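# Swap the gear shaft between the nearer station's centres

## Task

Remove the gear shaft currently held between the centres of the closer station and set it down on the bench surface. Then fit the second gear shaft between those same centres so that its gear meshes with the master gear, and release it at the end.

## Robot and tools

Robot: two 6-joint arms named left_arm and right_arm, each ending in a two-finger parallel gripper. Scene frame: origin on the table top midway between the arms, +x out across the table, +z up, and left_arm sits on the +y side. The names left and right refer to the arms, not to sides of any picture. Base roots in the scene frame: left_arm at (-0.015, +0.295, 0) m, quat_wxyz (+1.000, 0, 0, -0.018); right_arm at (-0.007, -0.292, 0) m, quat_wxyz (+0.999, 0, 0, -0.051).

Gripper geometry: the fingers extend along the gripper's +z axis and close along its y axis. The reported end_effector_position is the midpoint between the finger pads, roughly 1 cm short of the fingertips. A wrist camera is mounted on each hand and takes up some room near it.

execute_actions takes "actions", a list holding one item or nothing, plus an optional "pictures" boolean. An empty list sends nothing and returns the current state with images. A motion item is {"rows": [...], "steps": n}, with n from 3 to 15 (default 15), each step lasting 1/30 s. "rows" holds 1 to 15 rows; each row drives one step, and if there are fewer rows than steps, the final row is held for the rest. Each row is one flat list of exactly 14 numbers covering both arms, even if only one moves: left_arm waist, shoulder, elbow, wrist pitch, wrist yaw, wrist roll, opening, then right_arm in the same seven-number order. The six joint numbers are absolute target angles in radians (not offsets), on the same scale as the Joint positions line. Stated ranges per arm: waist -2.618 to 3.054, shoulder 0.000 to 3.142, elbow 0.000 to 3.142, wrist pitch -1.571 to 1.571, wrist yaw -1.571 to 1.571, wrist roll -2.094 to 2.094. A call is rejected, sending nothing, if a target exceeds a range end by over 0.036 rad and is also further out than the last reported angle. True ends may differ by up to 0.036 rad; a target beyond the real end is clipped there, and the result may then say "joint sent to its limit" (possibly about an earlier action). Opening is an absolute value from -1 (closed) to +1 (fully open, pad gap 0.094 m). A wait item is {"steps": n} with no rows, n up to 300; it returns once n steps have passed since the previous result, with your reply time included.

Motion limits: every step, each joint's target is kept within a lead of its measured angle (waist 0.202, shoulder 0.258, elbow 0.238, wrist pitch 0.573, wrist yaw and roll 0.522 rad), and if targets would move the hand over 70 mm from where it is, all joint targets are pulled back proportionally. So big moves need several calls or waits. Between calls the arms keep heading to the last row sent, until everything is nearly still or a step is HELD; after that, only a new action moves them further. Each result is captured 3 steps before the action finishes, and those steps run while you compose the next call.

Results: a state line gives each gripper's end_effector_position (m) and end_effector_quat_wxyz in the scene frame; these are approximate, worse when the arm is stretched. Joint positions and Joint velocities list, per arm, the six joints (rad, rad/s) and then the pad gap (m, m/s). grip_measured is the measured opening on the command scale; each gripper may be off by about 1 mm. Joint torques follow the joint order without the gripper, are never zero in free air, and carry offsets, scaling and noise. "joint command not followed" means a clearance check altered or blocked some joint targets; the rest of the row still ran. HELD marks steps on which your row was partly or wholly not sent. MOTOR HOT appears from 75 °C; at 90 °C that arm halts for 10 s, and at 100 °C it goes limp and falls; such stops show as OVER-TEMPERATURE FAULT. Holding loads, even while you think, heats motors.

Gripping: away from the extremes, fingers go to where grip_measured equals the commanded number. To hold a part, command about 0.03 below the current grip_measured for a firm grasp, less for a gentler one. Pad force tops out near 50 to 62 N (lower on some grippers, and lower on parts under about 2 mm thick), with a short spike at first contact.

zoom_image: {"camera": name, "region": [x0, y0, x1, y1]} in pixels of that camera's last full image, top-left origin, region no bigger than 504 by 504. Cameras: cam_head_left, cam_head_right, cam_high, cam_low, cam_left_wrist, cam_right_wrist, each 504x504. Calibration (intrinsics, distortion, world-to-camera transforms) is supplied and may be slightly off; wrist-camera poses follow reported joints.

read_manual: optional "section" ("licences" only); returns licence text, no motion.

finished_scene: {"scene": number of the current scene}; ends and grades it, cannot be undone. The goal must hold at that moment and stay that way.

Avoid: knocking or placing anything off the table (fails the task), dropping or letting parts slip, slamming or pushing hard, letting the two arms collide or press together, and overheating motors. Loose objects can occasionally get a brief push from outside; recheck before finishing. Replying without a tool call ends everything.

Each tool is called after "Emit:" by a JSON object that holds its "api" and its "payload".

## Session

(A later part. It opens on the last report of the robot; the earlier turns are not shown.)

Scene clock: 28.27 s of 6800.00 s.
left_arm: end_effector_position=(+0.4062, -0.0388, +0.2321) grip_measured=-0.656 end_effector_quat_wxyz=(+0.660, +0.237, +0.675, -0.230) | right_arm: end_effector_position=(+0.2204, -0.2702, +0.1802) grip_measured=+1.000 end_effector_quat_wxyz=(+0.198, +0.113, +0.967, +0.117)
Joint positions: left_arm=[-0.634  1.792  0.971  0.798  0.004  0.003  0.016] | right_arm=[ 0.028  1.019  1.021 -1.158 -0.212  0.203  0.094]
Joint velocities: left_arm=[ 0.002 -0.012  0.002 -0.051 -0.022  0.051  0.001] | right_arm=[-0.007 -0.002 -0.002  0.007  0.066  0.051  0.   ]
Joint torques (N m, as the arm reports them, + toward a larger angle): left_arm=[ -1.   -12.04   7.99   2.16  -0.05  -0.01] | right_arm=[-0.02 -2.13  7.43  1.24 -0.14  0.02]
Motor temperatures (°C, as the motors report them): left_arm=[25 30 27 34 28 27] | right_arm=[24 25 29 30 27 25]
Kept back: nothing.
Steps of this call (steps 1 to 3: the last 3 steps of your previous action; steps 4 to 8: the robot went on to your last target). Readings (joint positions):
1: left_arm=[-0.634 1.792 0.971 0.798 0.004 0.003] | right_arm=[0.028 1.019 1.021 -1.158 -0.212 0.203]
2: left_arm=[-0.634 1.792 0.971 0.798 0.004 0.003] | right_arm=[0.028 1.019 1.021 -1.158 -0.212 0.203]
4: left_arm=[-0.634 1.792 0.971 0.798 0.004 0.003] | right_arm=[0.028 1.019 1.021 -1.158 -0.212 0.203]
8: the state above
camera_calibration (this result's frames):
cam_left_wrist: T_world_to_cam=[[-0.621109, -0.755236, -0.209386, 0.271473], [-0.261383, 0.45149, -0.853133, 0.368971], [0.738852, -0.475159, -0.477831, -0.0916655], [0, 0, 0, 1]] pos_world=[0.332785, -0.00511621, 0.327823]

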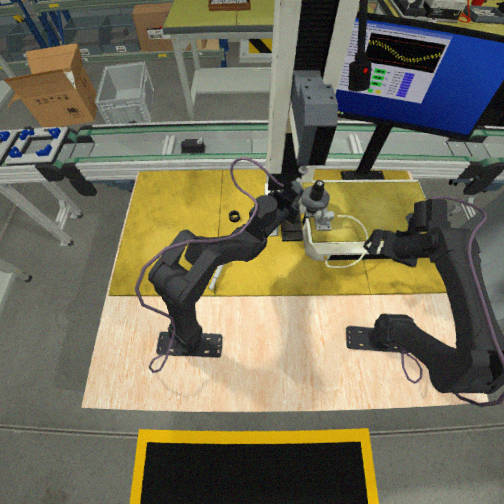

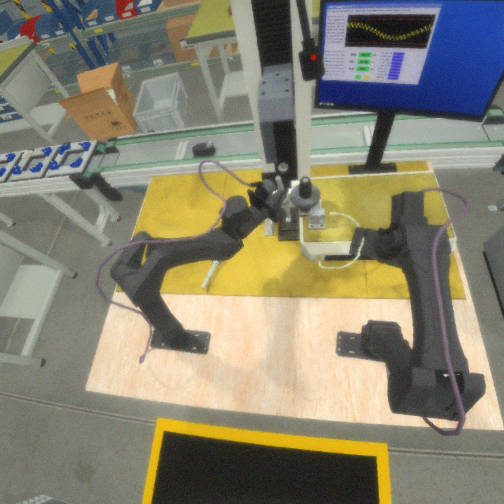

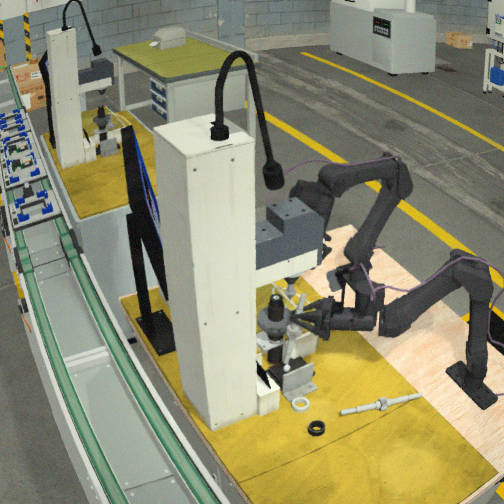

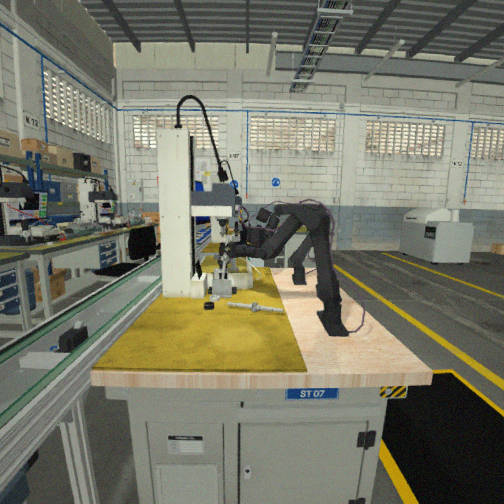

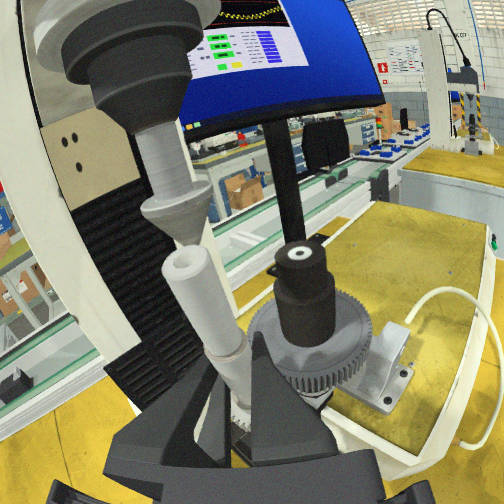

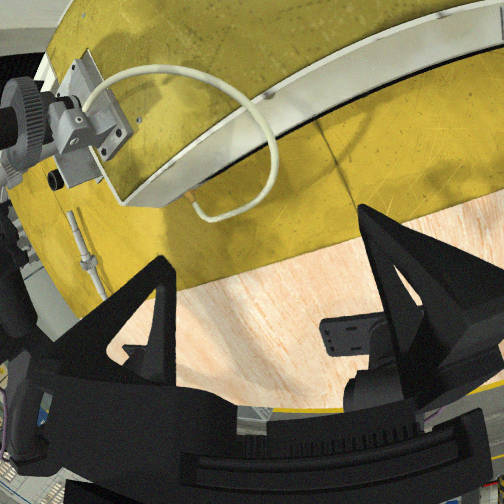

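Emit:
{"api": "execute_actions", "payload": {"actions": [{"rows":[[-0.616,1.755,0.935,0.80,0,0,-1,0.028,1.019,1.021,-1.158,-0.212,0.203,1]]}]}}

Emit:
{"api": "execute_actions", "payload": {"actions": [{"steps":8}], "pictures": true}}

Emit:
{"api": "zoom_image", "payload": {"camera": "cam_high", "region": [240, 260, 380, 400]}}

Scene clock: 28.73 s of 6800.00 s.
left_arm: end_effector_position=(+0.4050, -0.0332, +0.2263) grip_measured=-0.656 end_effector_quat_wxyz=(+0.657, +0.236, +0.680, -0.227) | right_arm: end_effector_position=(+0.2204, -0.2702, +0.1802) grip_measured=+1.000 end_effector_quat_wxyz=(+0.198, +0.113, +0.967, +0.117)
Joint positions: left_arm=[-0.628  1.784  0.948  0.801  0.004  0.002  0.016] | right_arm=[ 0.028  1.019  1.021 -1.158 -0.212  0.203  0.094]
Joint velocities: left_arm=[-0.002 -0.007  0.017 -0.081 -0.051  0.022  0.001] | right_arm=[-0.022  0.007 -0.002 -0.007 -0.051  0.007  0.   ]
Joint torques (N m, as the arm reports them, + toward a larger angle): left_arm=[  0.98 -13.35   5.21   2.13  -0.05   0.01] | right_arm=[-0.02 -2.14  7.44  1.24 -0.15  0.02]
Motor temperatures (°C, as the motors report them): left_arm=[25 30 27 34 28 27] | right_arm=[24 25 29 30 27 25]
Steps of this call (steps 1 to 2: the robot went on to your last target; steps 3 to 14: the first 12 steps of this action). Readings (joint positions):
3: left_arm=[-0.633 1.792 0.968 0.799 0.004 0.003] | right_arm=[0.028 1.019 1.021 -1.158 -0.212 0.203]
4: left_arm=[-0.633 1.789 0.963 0.802 0.004 0.003] | right_arm=[0.028 1.019 1.021 -1.158 -0.212 0.203]
6: left_arm=[-0.630 1.784 0.954 0.798 0.004 0.003] | right_arm=[0.028 1.019 1.021 -1.158 -0.212 0.203]
10: left_arm=[-0.628 1.784 0.948 0.801 0.004 0.002] | right_arm=[0.028 1.019 1.021 -1.158 -0.212 0.203]
14: the state above

Scene clock: 29.00 s of 6800.00 s.
left_arm: end_effector_position=(+0.4050, -0.0332, +0.2263) grip_measured=-0.656 end_effector_quat_wxyz=(+0.657, +0.236, +0.680, -0.227) | right_arm: end_effector_position=(+0.2204, -0.2702, +0.1802) grip_measured=+1.000 end_effector_quat_wxyz=(+0.198, +0.113, +0.967, +0.117)
Joint positions: left_arm=[-0.628  1.784  0.948  0.801  0.004  0.002  0.016] | right_arm=[ 0.028  1.019  1.021 -1.158 -0.212  0.203  0.094]
Joint velocities: left_arm=[-0.022  0.012  0.012  0.007  0.051  0.022 -0.001] | right_arm=[-0.017  0.002  0.007 -0.007 -0.051  0.022  0.   ]
Joint torques (N m, as the arm reports them, + toward a larger angle): left_arm=[  1.   -13.35   5.24   2.13  -0.05   0.  ] | right_arm=[-0.02 -2.13  7.43  1.24 -0.14  0.02]
Motor temperatures (°C, as the motors report them): left_arm=[25 30 27 34 28 27] | right_arm=[24 25 29 30 27 25]
Kept back: nothing.
Steps of this call (steps 1 to 3: the last 3 steps of your previous action; steps 4 to 8: the robot went on to your last target). Readings (joint positions):
1: left_arm=[-0.628 1.784 0.948 0.801 0.004 0.002] | right_arm=[0.028 1.019 1.021 -1.158 -0.212 0.203]
2: left_arm=[-0.628 1.784 0.948 0.801 0.004 0.002] | right_arm=[0.028 1.019 1.021 -1.158 -0.212 0.203]
4: left_arm=[-0.628 1.784 0.948 0.801 0.004 0.002] | right_arm=[0.028 1.019 1.021 -1.158 -0.212 0.203]
8: the state above
camera_calibration (this result's frames):
cam_left_wrist: T_world_to_cam=[[-0.617748, -0.758355, -0.208053, 0.271932], [-0.273437, 0.45521, -0.847358, 0.364932], [0.737306, -0.466564, -0.488567, -0.0875351], [0, 0, 0, 1]] pos_world=[0.332311, -0.000740031, 0.323038]

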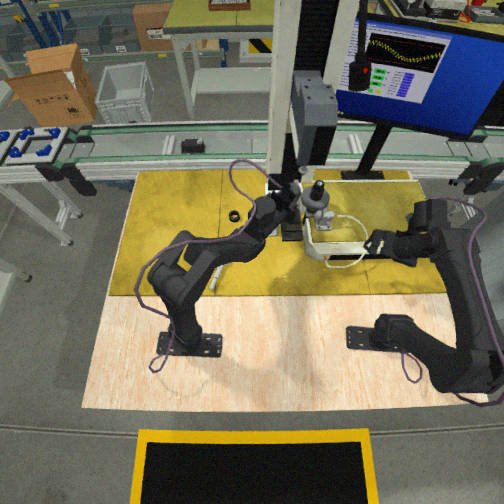

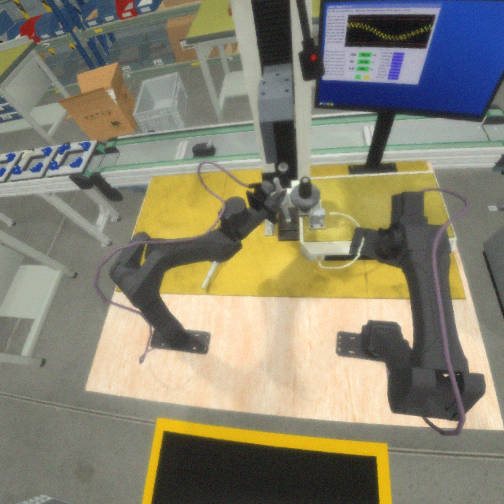

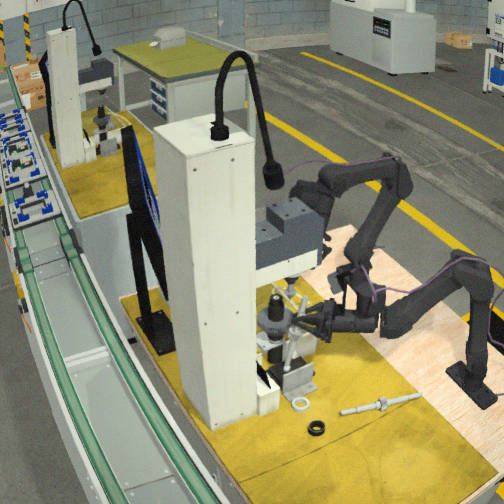

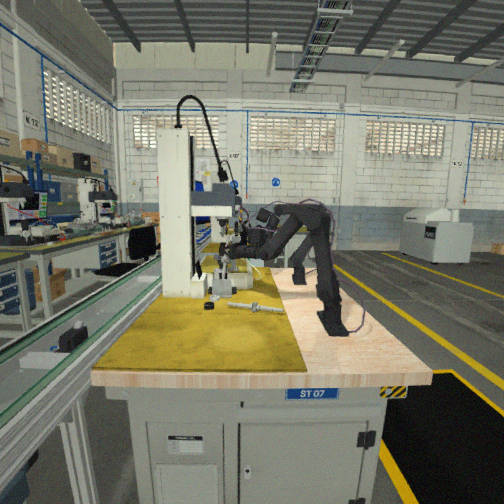

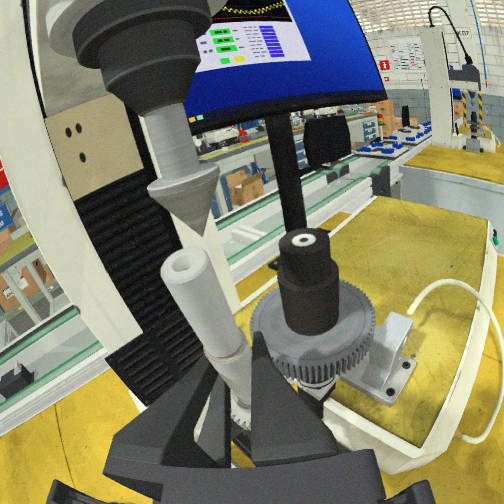

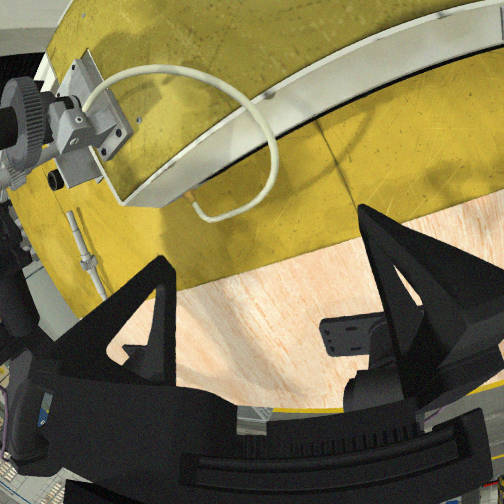

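Region (240, 260, 380, 400) of cam_high's 504x504 image, scaled by 3.600, with more detail than that image has.

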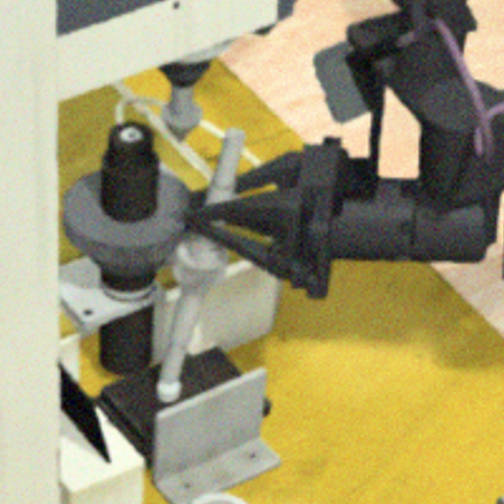

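Seated. Swing top forward, pitching down.

Emit:
{"api": "execute_actions", "payload": {"actions": [{"rows":[[-0.625,1.82,1.06,0.62,0,0,-1,0.028,1.019,1.021,-1.158,-0.212,0.203,1]]}]}}

Emit:
{"api": "execute_actions", "payload": {"actions": [{"rows":[[-0.63,1.85,1.15,0.5,0,0,-1,0.028,1.019,1.021,-1.158,-0.212,0.203,1]]}], "pictures": true}}

Emit:
{"api": "zoom_image", "payload": {"camera": "cam_high", "region": [240, 260, 380, 400]}}

Scene clock: 29.53 s of 6800.00 s.
left_arm: end_effector_position=(+0.4160, -0.0407, +0.2263) grip_measured=-0.656 end_effector_quat_wxyz=(+0.636, +0.239, +0.700, -0.220) | right_arm: end_effector_position=(+0.2204, -0.2702, +0.1802) grip_measured=+1.000 end_effector_quat_wxyz=(+0.198, +0.113, +0.967, +0.117)
Joint positions: left_arm=[-0.628  1.801  1.037  0.671 -0.001 -0.005  0.016] | right_arm=[ 0.028  1.019  1.021 -1.158 -0.212  0.203  0.094]
Joint velocities: left_arm=[-0.012  0.012 -0.017 -0.081  0.022 -0.037 -0.001] | right_arm=[-0.022  0.002 -0.012  0.007  0.037 -0.007  0.   ]
Joint torques (N m, as the arm reports them, + toward a larger angle): left_arm=[ 0.2  -9.65  7.65  1.63  0.06  0.08] | right_arm=[-0.03 -2.15  7.43  1.25 -0.14  0.02]
Motor temperatures (°C, as the motors report them): left_arm=[25 30 27 34 28 27] | right_arm=[24 25 29 30 27 25]
Steps of this call (steps 1 to 4: the robot went on to your last target; steps 5 to 16: the first 12 steps of this action). Readings (joint positions):
5: left_arm=[-0.628 1.785 0.960 0.784 0.004 0.002] | right_arm=[0.028 1.019 1.021 -1.158 -0.212 0.203]
6: left_arm=[-0.628 1.791 0.987 0.748 0.004 0.002] | right_arm=[0.028 1.019 1.021 -1.158 -0.212 0.203]
8: left_arm=[-0.628 1.801 1.023 0.702 0.003 0.001] | right_arm=[0.028 1.019 1.021 -1.158 -0.212 0.203]
12: left_arm=[-0.628 1.801 1.035 0.674 -0.000 -0.003] | right_arm=[0.028 1.019 1.021 -1.158 -0.212 0.203]
16: the state above

Scene clock: 30.03 s of 6800.00 s.
left_arm: end_effector_position=(+0.4211, -0.0438, +0.2251) grip_measured=-0.658 end_effector_quat_wxyz=(+0.616, +0.243, +0.719, -0.213) | right_arm: end_effector_position=(+0.2204, -0.2702, +0.1802) grip_measured=+1.000 end_effector_quat_wxyz=(+0.198, +0.113, +0.967, +0.117)
Joint positions: left_arm=[-0.628  1.804  1.1    0.552 -0.005 -0.008  0.016] | right_arm=[ 0.028  1.019  1.021 -1.158 -0.212  0.203  0.094]
Joint velocities: left_arm=[-0.017  0.007  0.002 -0.007 -0.125 -0.081 -0.   ] | right_arm=[-0.022  0.017 -0.007 -0.051  0.037 -0.066  0.   ]
Joint torques (N m, as the arm reports them, + toward a larger angle): left_arm=[-0.25 -7.45  9.66  1.59  0.07  0.09] | right_arm=[-0.03 -2.14  7.43  1.24 -0.14  0.02]
Motor temperatures (°C, as the motors report them): left_arm=[25 30 27 34 28 27] | right_arm=[24 25 29 30 27 25]
Steps of this call (steps 1 to 3: the last 3 steps of your previous action; steps 4 to 15: the first 12 steps of this action). Readings (joint positions):
4: left_arm=[-0.628 1.802 1.051 0.652 -0.003 -0.005] | right_arm=[0.028 1.019 1.021 -1.158 -0.212 0.203]
5: left_arm=[-0.628 1.804 1.070 0.615 -0.003 -0.006] | right_arm=[0.028 1.019 1.021 -1.158 -0.212 0.203]
7: left_arm=[-0.628 1.804 1.087 0.579 -0.004 -0.006] | right_arm=[0.028 1.019 1.021 -1.158 -0.212 0.203]
11: left_arm=[-0.628 1.804 1.097 0.557 -0.004 -0.007] | right_arm=[0.028 1.019 1.021 -1.158 -0.212 0.203]
15: the state above
camera_calibration (this result's frames):
cam_left_wrist: T_world_to_cam=[[-0.630115, -0.75126, -0.196376, 0.276482], [-0.357386, 0.505105, -0.785585, 0.396738], [0.689369, -0.424827, -0.586764, -0.0608274], [0, 0, 0, 1]] pos_world=[0.357937, -0.0185253, 0.330275]

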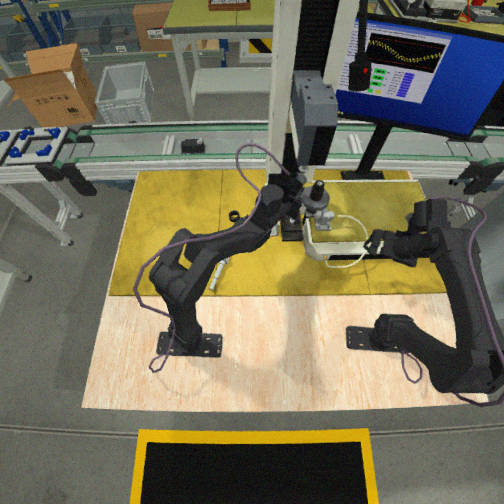

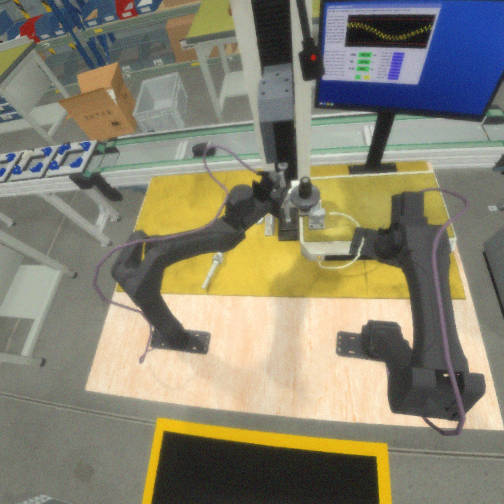

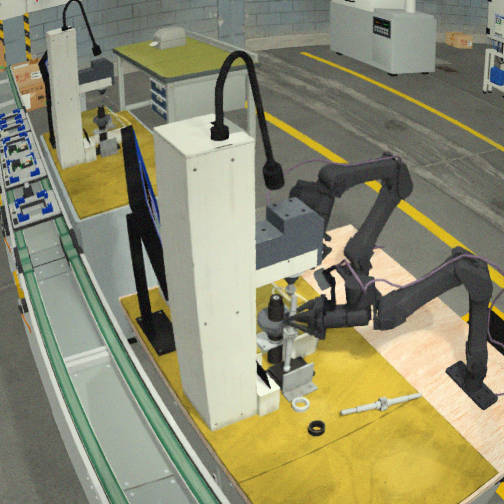

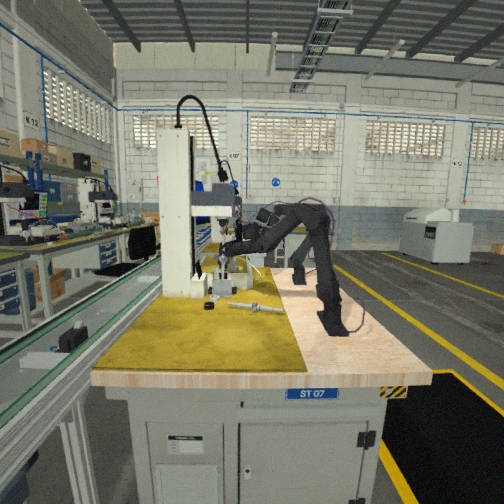

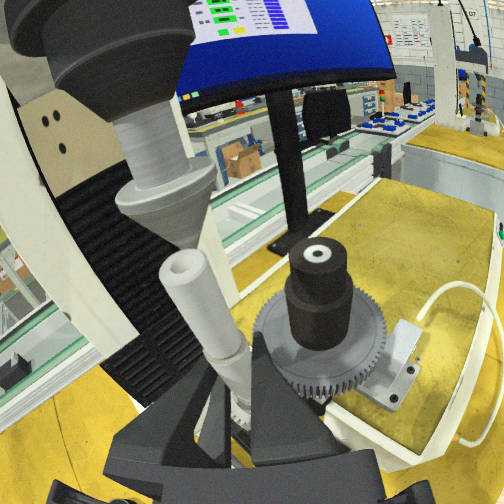

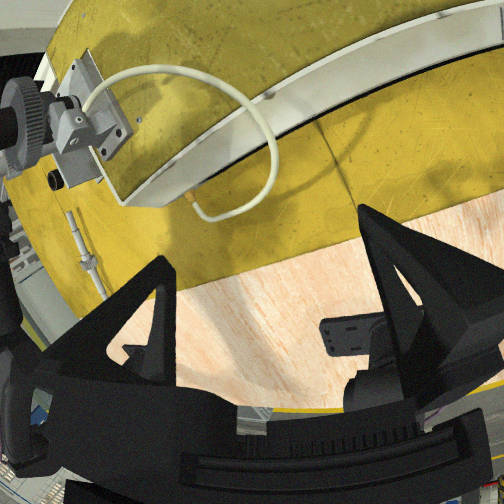

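Region (240, 260, 380, 400) of cam_high's 504x504 image, scaled by 3.600, with more detail than that image has.

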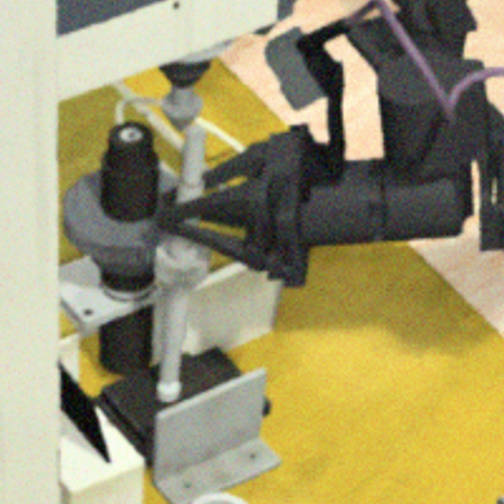

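Emit:
{"api": "execute_actions", "payload": {"actions": [{"rows":[[-0.64,1.875,1.18,0.48,0,0,-1,0.028,1.019,1.021,-1.158,-0.212,0.203,1]]}], "pictures": true}}

Scene clock: 30.53 s of 6800.00 s.
left_arm: end_effector_position=(+0.4231, -0.0443, +0.2250) grip_measured=-0.658 end_effector_quat_wxyz=(+0.607, +0.242, +0.727, -0.209) | right_arm: end_effector_position=(+0.2204, -0.2702, +0.1802) grip_measured=+1.000 end_effector_quat_wxyz=(+0.198, +0.113, +0.967, +0.117)
Joint positions: left_arm=[-0.628  1.804  1.125  0.502 -0.01  -0.012  0.016] | right_arm=[ 0.028  1.019  1.021 -1.158 -0.212  0.203  0.094]
Joint velocities: left_arm=[ 0.007  0.002  0.022 -0.081  0.022  0.037 -0.001] | right_arm=[ 0.007 -0.012  0.002 -0.007 -0.037 -0.081  0.   ]
Joint torques (N m, as the arm reports them, + toward a larger angle): left_arm=[-1.15 -5.32 10.02  1.96  0.08  0.14] | right_arm=[-0.01 -2.14  7.43  1.25 -0.15  0.02]
Motor temperatures (°C, as the motors report them): left_arm=[25 30 27 34 28 27] | right_arm=[24 25 29 30 27 25]
Steps of this call (steps 1 to 3: the last 3 steps of your previous action; steps 4 to 15: the first 12 steps of this action). Readings (joint positions):
4: left_arm=[-0.628 1.804 1.104 0.546 -0.006 -0.008] | right_arm=[0.028 1.019 1.021 -1.158 -0.212 0.203]
5: left_arm=[-0.628 1.804 1.111 0.534 -0.007 -0.009] | right_arm=[0.028 1.019 1.021 -1.158 -0.212 0.203]
7: left_arm=[-0.628 1.804 1.119 0.516 -0.009 -0.010] | right_arm=[0.028 1.019 1.021 -1.158 -0.212 0.203]
11: left_arm=[-0.628 1.804 1.125 0.505 -0.010 -0.012] | right_arm=[0.028 1.019 1.021 -1.158 -0.212 0.203]
15: the state above
camera_calibration (this result's frames):
cam_left_wrist: T_world_to_cam=[[-0.630345, -0.752142, -0.192219, 0.276449], [-0.376622, 0.512798, -0.771488, 0.40292], [0.678838, -0.41391, -0.606513, -0.053065], [0, 0, 0, 1]] pos_world=[0.36203, -0.0206516, 0.331802]

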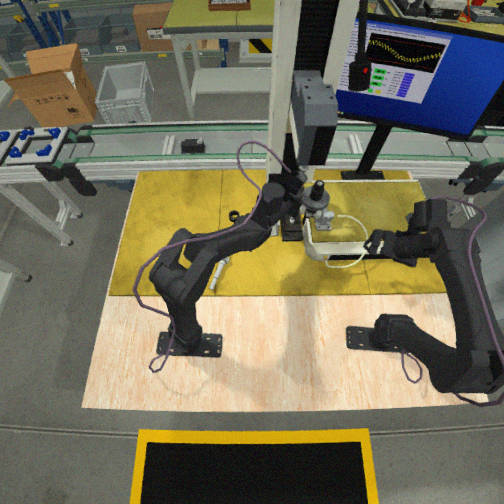

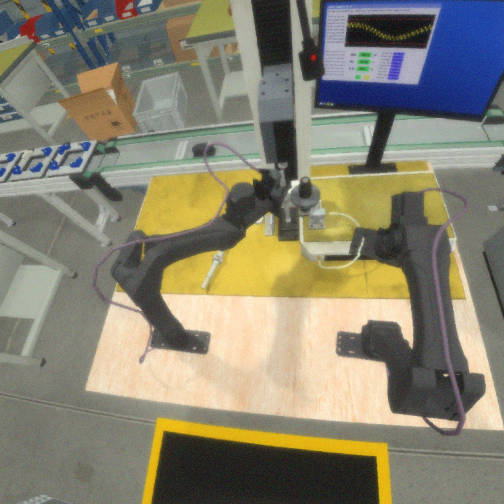

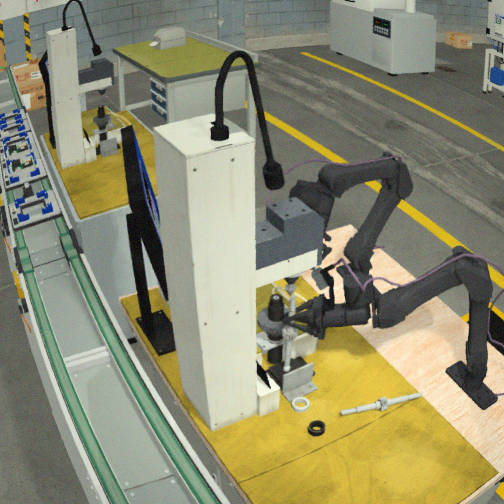

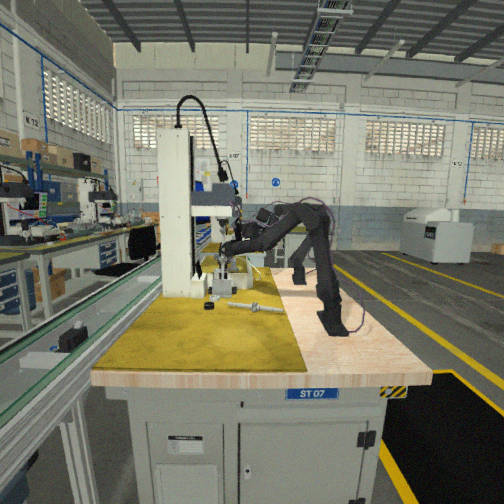

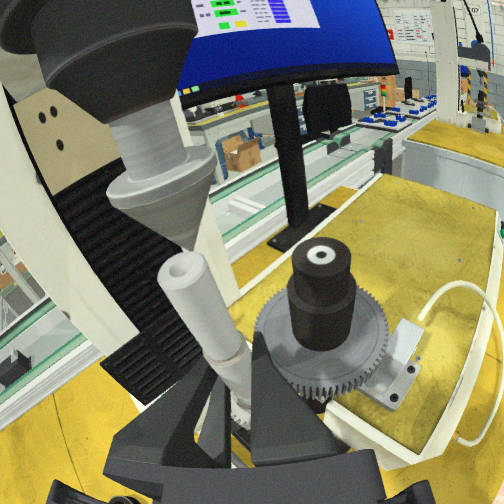

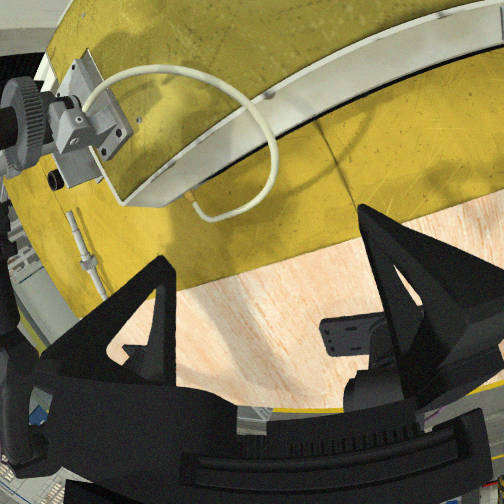

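Emit:
{"api": "execute_actions", "payload": {"actions": [{"rows":[[-0.655,1.885,1.2,0.45,0.03,0.02,-1,0.028,1.019,1.021,-1.158,-0.212,0.203,1]]}], "pictures": true}}

Scene clock: 31.03 s of 6800.00 s.
left_arm: end_effector_position=(+0.4271, -0.0493, +0.2253) grip_measured=-0.660 end_effector_quat_wxyz=(+0.604, +0.247, +0.729, -0.207) | right_arm: end_effector_position=(+0.2204, -0.2702, +0.1802) grip_measured=+1.000 end_effector_quat_wxyz=(+0.198, +0.113, +0.967, +0.117)
Joint positions: left_arm=[-0.629  1.823  1.161  0.476 -0.007 -0.005  0.016] | right_arm=[ 0.028  1.019  1.021 -1.158 -0.212  0.203  0.094]
Joint velocities: left_arm=[ 0.002 -0.017 -0.022 -0.007 -0.051  0.051 -0.001] | right_arm=[ 0.007  0.007 -0.012 -0.007 -0.081  0.007  0.   ]
Joint torques (N m, as the arm reports them, + toward a larger angle): left_arm=[-2.27 -6.38  9.04  1.87  0.37  0.26] | right_arm=[-0.01 -2.15  7.42  1.24 -0.14  0.01]
Motor temperatures (°C, as the motors report them): left_arm=[25 30 27 34 28 27] | right_arm=[24 25 29 30 27 25]
Steps of this call (steps 1 to 3: the last 3 steps of your previous action; steps 4 to 15: the first 12 steps of this action). Readings (joint positions):
4: left_arm=[-0.628 1.804 1.129 0.497 -0.009 -0.012] | right_arm=[0.028 1.019 1.021 -1.158 -0.212 0.203]
5: left_arm=[-0.628 1.804 1.134 0.488 -0.009 -0.012] | right_arm=[0.028 1.019 1.021 -1.158 -0.212 0.203]
7: left_arm=[-0.628 1.819 1.157 0.480 -0.006 -0.011] | right_arm=[0.028 1.019 1.021 -1.158 -0.212 0.203]
11: left_arm=[-0.629 1.823 1.161 0.476 -0.007 -0.005] | right_arm=[0.028 1.019 1.021 -1.158 -0.212 0.203]
15: the state above
camera_calibration (this result's frames):
cam_left_wrist: T_world_to_cam=[[-0.635092, -0.746703, -0.197717, 0.278805], [-0.376843, 0.522953, -0.764532, 0.406255], [0.674276, -0.41104, -0.613513, -0.0539965], [0, 0, 0, 1]] pos_world=[0.36657, -0.0264623, 0.332592]

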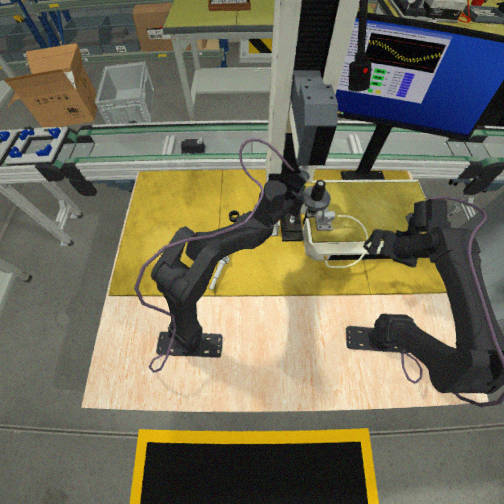

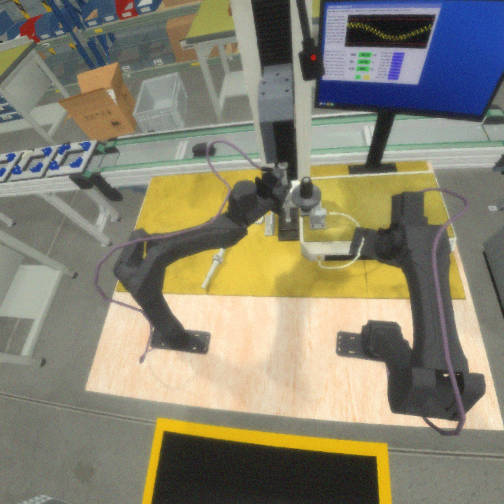

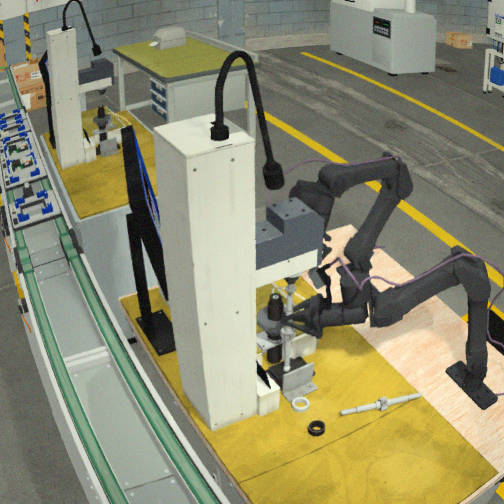

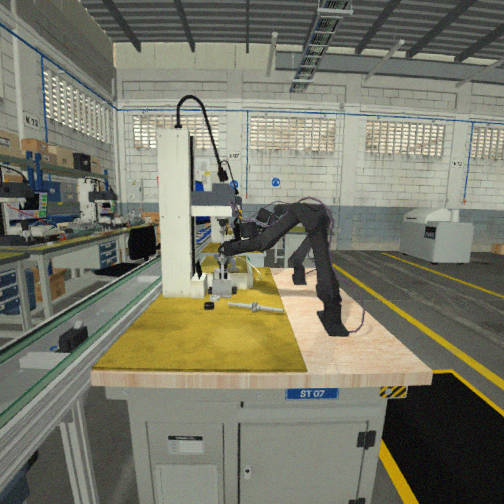

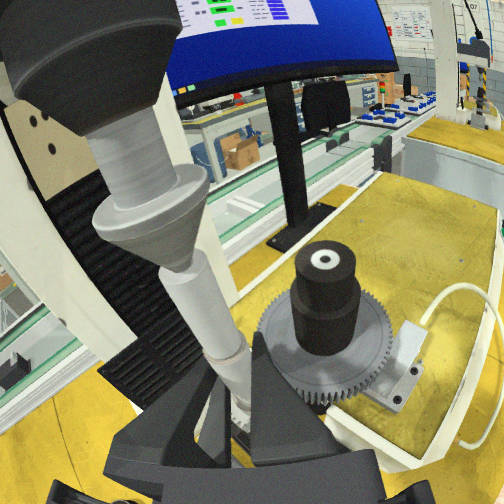

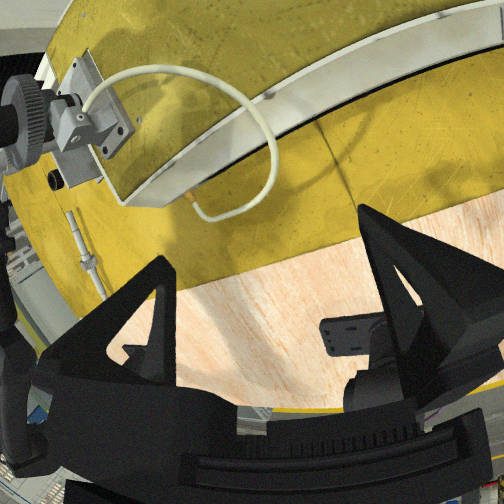

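Emit:
{"api": "execute_actions", "payload": {"actions": [{"rows":[[-0.629,1.823,1.161,0.48,0,0,-1,0.028,1.019,1.021,-1.158,-0.212,0.203,1],[-0.629,1.823,1.161,0.48,0,0,-1,0.028,1.019,1.021,-1.158,-0.212,0.203,1],[-0.629,1.823,1.161,0.48,0,0,-0.1,0.028,1.019,1.021,-1.158,-0.212,0.203,1]],"steps":10}]}}

Emit:
{"api": "execute_actions", "payload": {"actions": [{"rows":[[-0.629,1.62,0.93,0.52,0,0,-0.1,0.028,1.019,1.021,-1.158,-0.212,0.203,1]]}], "pictures": true}}

Emit:
{"api": "zoom_image", "payload": {"camera": "cam_left_wrist", "region": [200, 250, 400, 450]}}

Scene clock: 31.43 s of 6800.00 s.
left_arm: end_effector_position=(+0.4270, -0.0487, +0.2279) grip_measured=-0.103 end_effector_quat_wxyz=(+0.606, +0.246, +0.728, -0.208) | right_arm: end_effector_position=(+0.2204, -0.2702, +0.1802) grip_measured=+1.000 end_effector_quat_wxyz=(+0.198, +0.113, +0.967, +0.117)
Joint positions: left_arm=[-0.629  1.818  1.161  0.476 -0.009 -0.006  0.042] | right_arm=[ 0.028  1.019  1.021 -1.158 -0.212  0.203  0.094]
Joint velocities: left_arm=[-0.012 -0.007 -0.002  0.11   0.139  0.007  0.002] | right_arm=[-0.002 -0.002 -0.007 -0.022  0.037 -0.022  0.   ]
Joint torques (N m, as the arm reports them, + toward a larger angle): left_arm=[ -0.04 -11.27   6.52   2.15   0.06   0.09] | right_arm=[-0.02 -2.13  7.42  1.24 -0.14  0.02]
Motor temperatures (°C, as the motors report them): left_arm=[25 30 27 34 28 27] | right_arm=[24 25 30 30 27 25]
Steps of this call (steps 1 to 3: the last 3 steps of your previous action; steps 4 to 5: the robot went on to your last target; steps 6 to 12: the first 7 steps of this action). Readings (joint positions):
6: left_arm=[-0.629 1.820 1.161 0.475 -0.008 -0.006] | right_arm=[0.028 1.019 1.021 -1.158 -0.212 0.203]
7: left_arm=[-0.629 1.818 1.161 0.472 -0.009 -0.006] | right_arm=[0.028 1.019 1.021 -1.158 -0.212 0.203]
9: left_arm=[-0.629 1.818 1.161 0.475 -0.009 -0.006] | right_arm=[0.028 1.019 1.021 -1.158 -0.212 0.203]
12: the state above

Scene clock: 31.93 s of 6800.00 s.
left_arm: end_effector_position=(+0.3862, -0.0167, +0.2236) grip_measured=-0.101 end_effector_quat_wxyz=(+0.604, +0.246, +0.729, -0.207) | right_arm: end_effector_position=(+0.2204, -0.2702, +0.1802) grip_measured=+1.000 end_effector_quat_wxyz=(+0.198, +0.113, +0.967, +0.117)
Joint positions: left_arm=[-0.629  1.639  0.937  0.516 -0.009 -0.006  0.042] | right_arm=[ 0.028  1.019  1.021 -1.158 -0.212  0.203  0.094]
Joint velocities: left_arm=[-0.002  0.007 -0.012 -0.051  0.022  0.007 -0.   ] | right_arm=[-0.017  0.007 -0.017 -0.022 -0.11  -0.081  0.   ]
Joint torques (N m, as the arm reports them, + toward a larger angle): left_arm=[  0.04 -11.35   5.97   2.15   0.07   0.08] | right_arm=[-0.03 -2.15  7.43  1.25 -0.14  0.02]
Motor temperatures (°C, as the motors report them): left_arm=[25 30 27 34 28 27] | right_arm=[24 25 30 30 27 25]
Steps of this call (steps 1 to 3: the last 3 steps of your previous action; steps 4 to 15: the first 12 steps of this action). Readings (joint positions):
4: left_arm=[-0.629 1.798 1.129 0.496 -0.009 -0.006] | right_arm=[0.028 1.019 1.021 -1.158 -0.212 0.203]
5: left_arm=[-0.629 1.749 1.059 0.504 -0.009 -0.006] | right_arm=[0.028 1.019 1.021 -1.158 -0.212 0.203]
7: left_arm=[-0.629 1.667 0.957 0.502 -0.009 -0.006] | right_arm=[0.028 1.019 1.021 -1.158 -0.212 0.203]
11: left_arm=[-0.629 1.639 0.937 0.514 -0.009 -0.006] | right_arm=[0.028 1.019 1.021 -1.158 -0.212 0.203]
15: the state above
camera_calibration (this result's frames):
cam_left_wrist: T_world_to_cam=[[-0.633985, -0.747787, -0.197175, 0.276251], [-0.378183, 0.522184, -0.764396, 0.373003], [0.674567, -0.410047, -0.613858, -0.0140877], [0, 0, 0, 1]] pos_world=[0.325705, 0.00602352, 0.330944]

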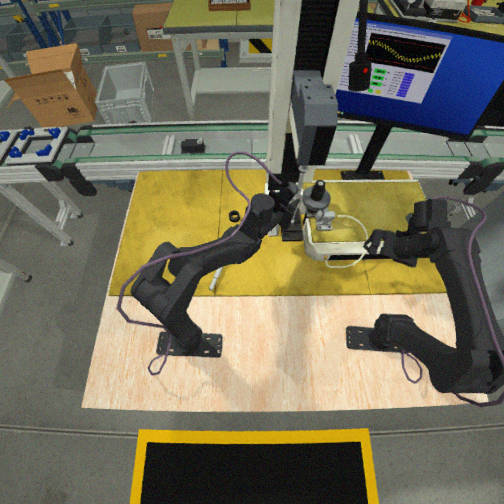

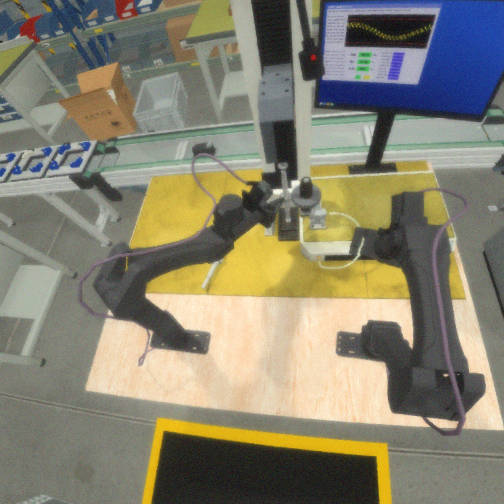

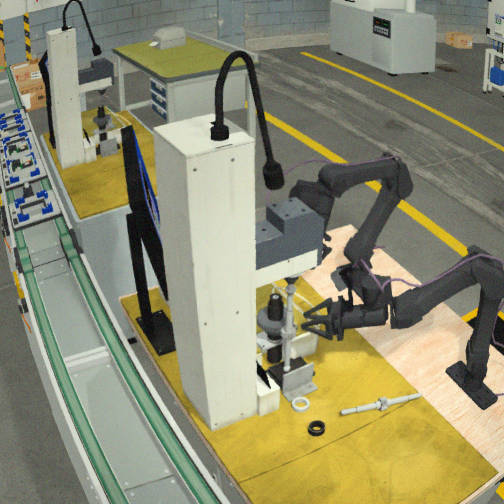

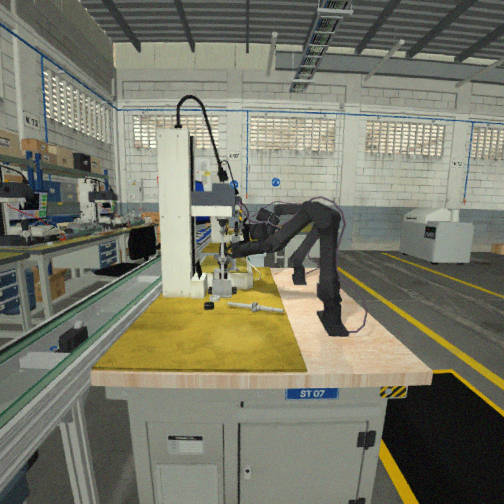

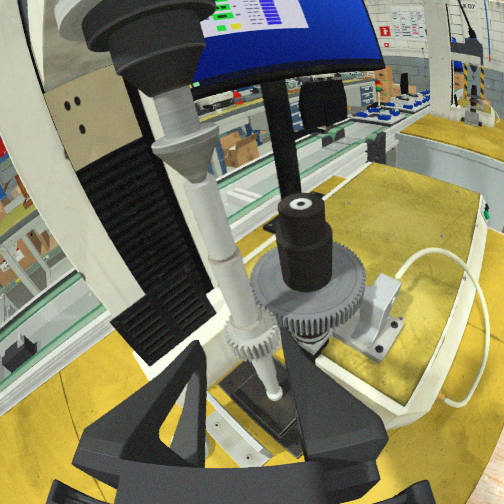

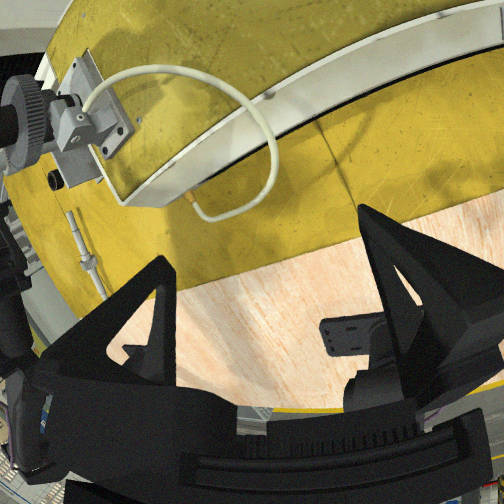

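Region (200, 250, 400, 450) of cam_left_wrist's 504x504 image, scaled by 2.520, with more detail than that image has.

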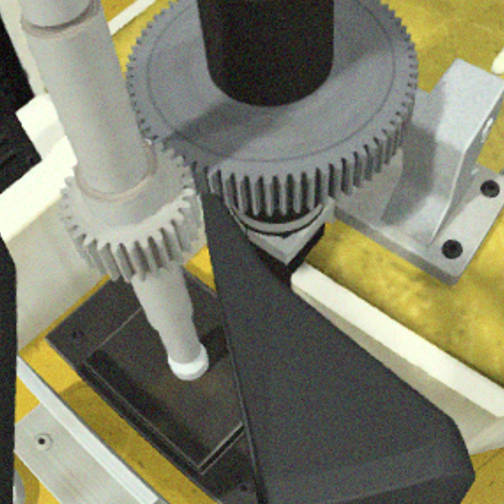

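Emit:
{"api": "finished_scene", "payload": {"scene": 1}}

The scene is finished: the task was done.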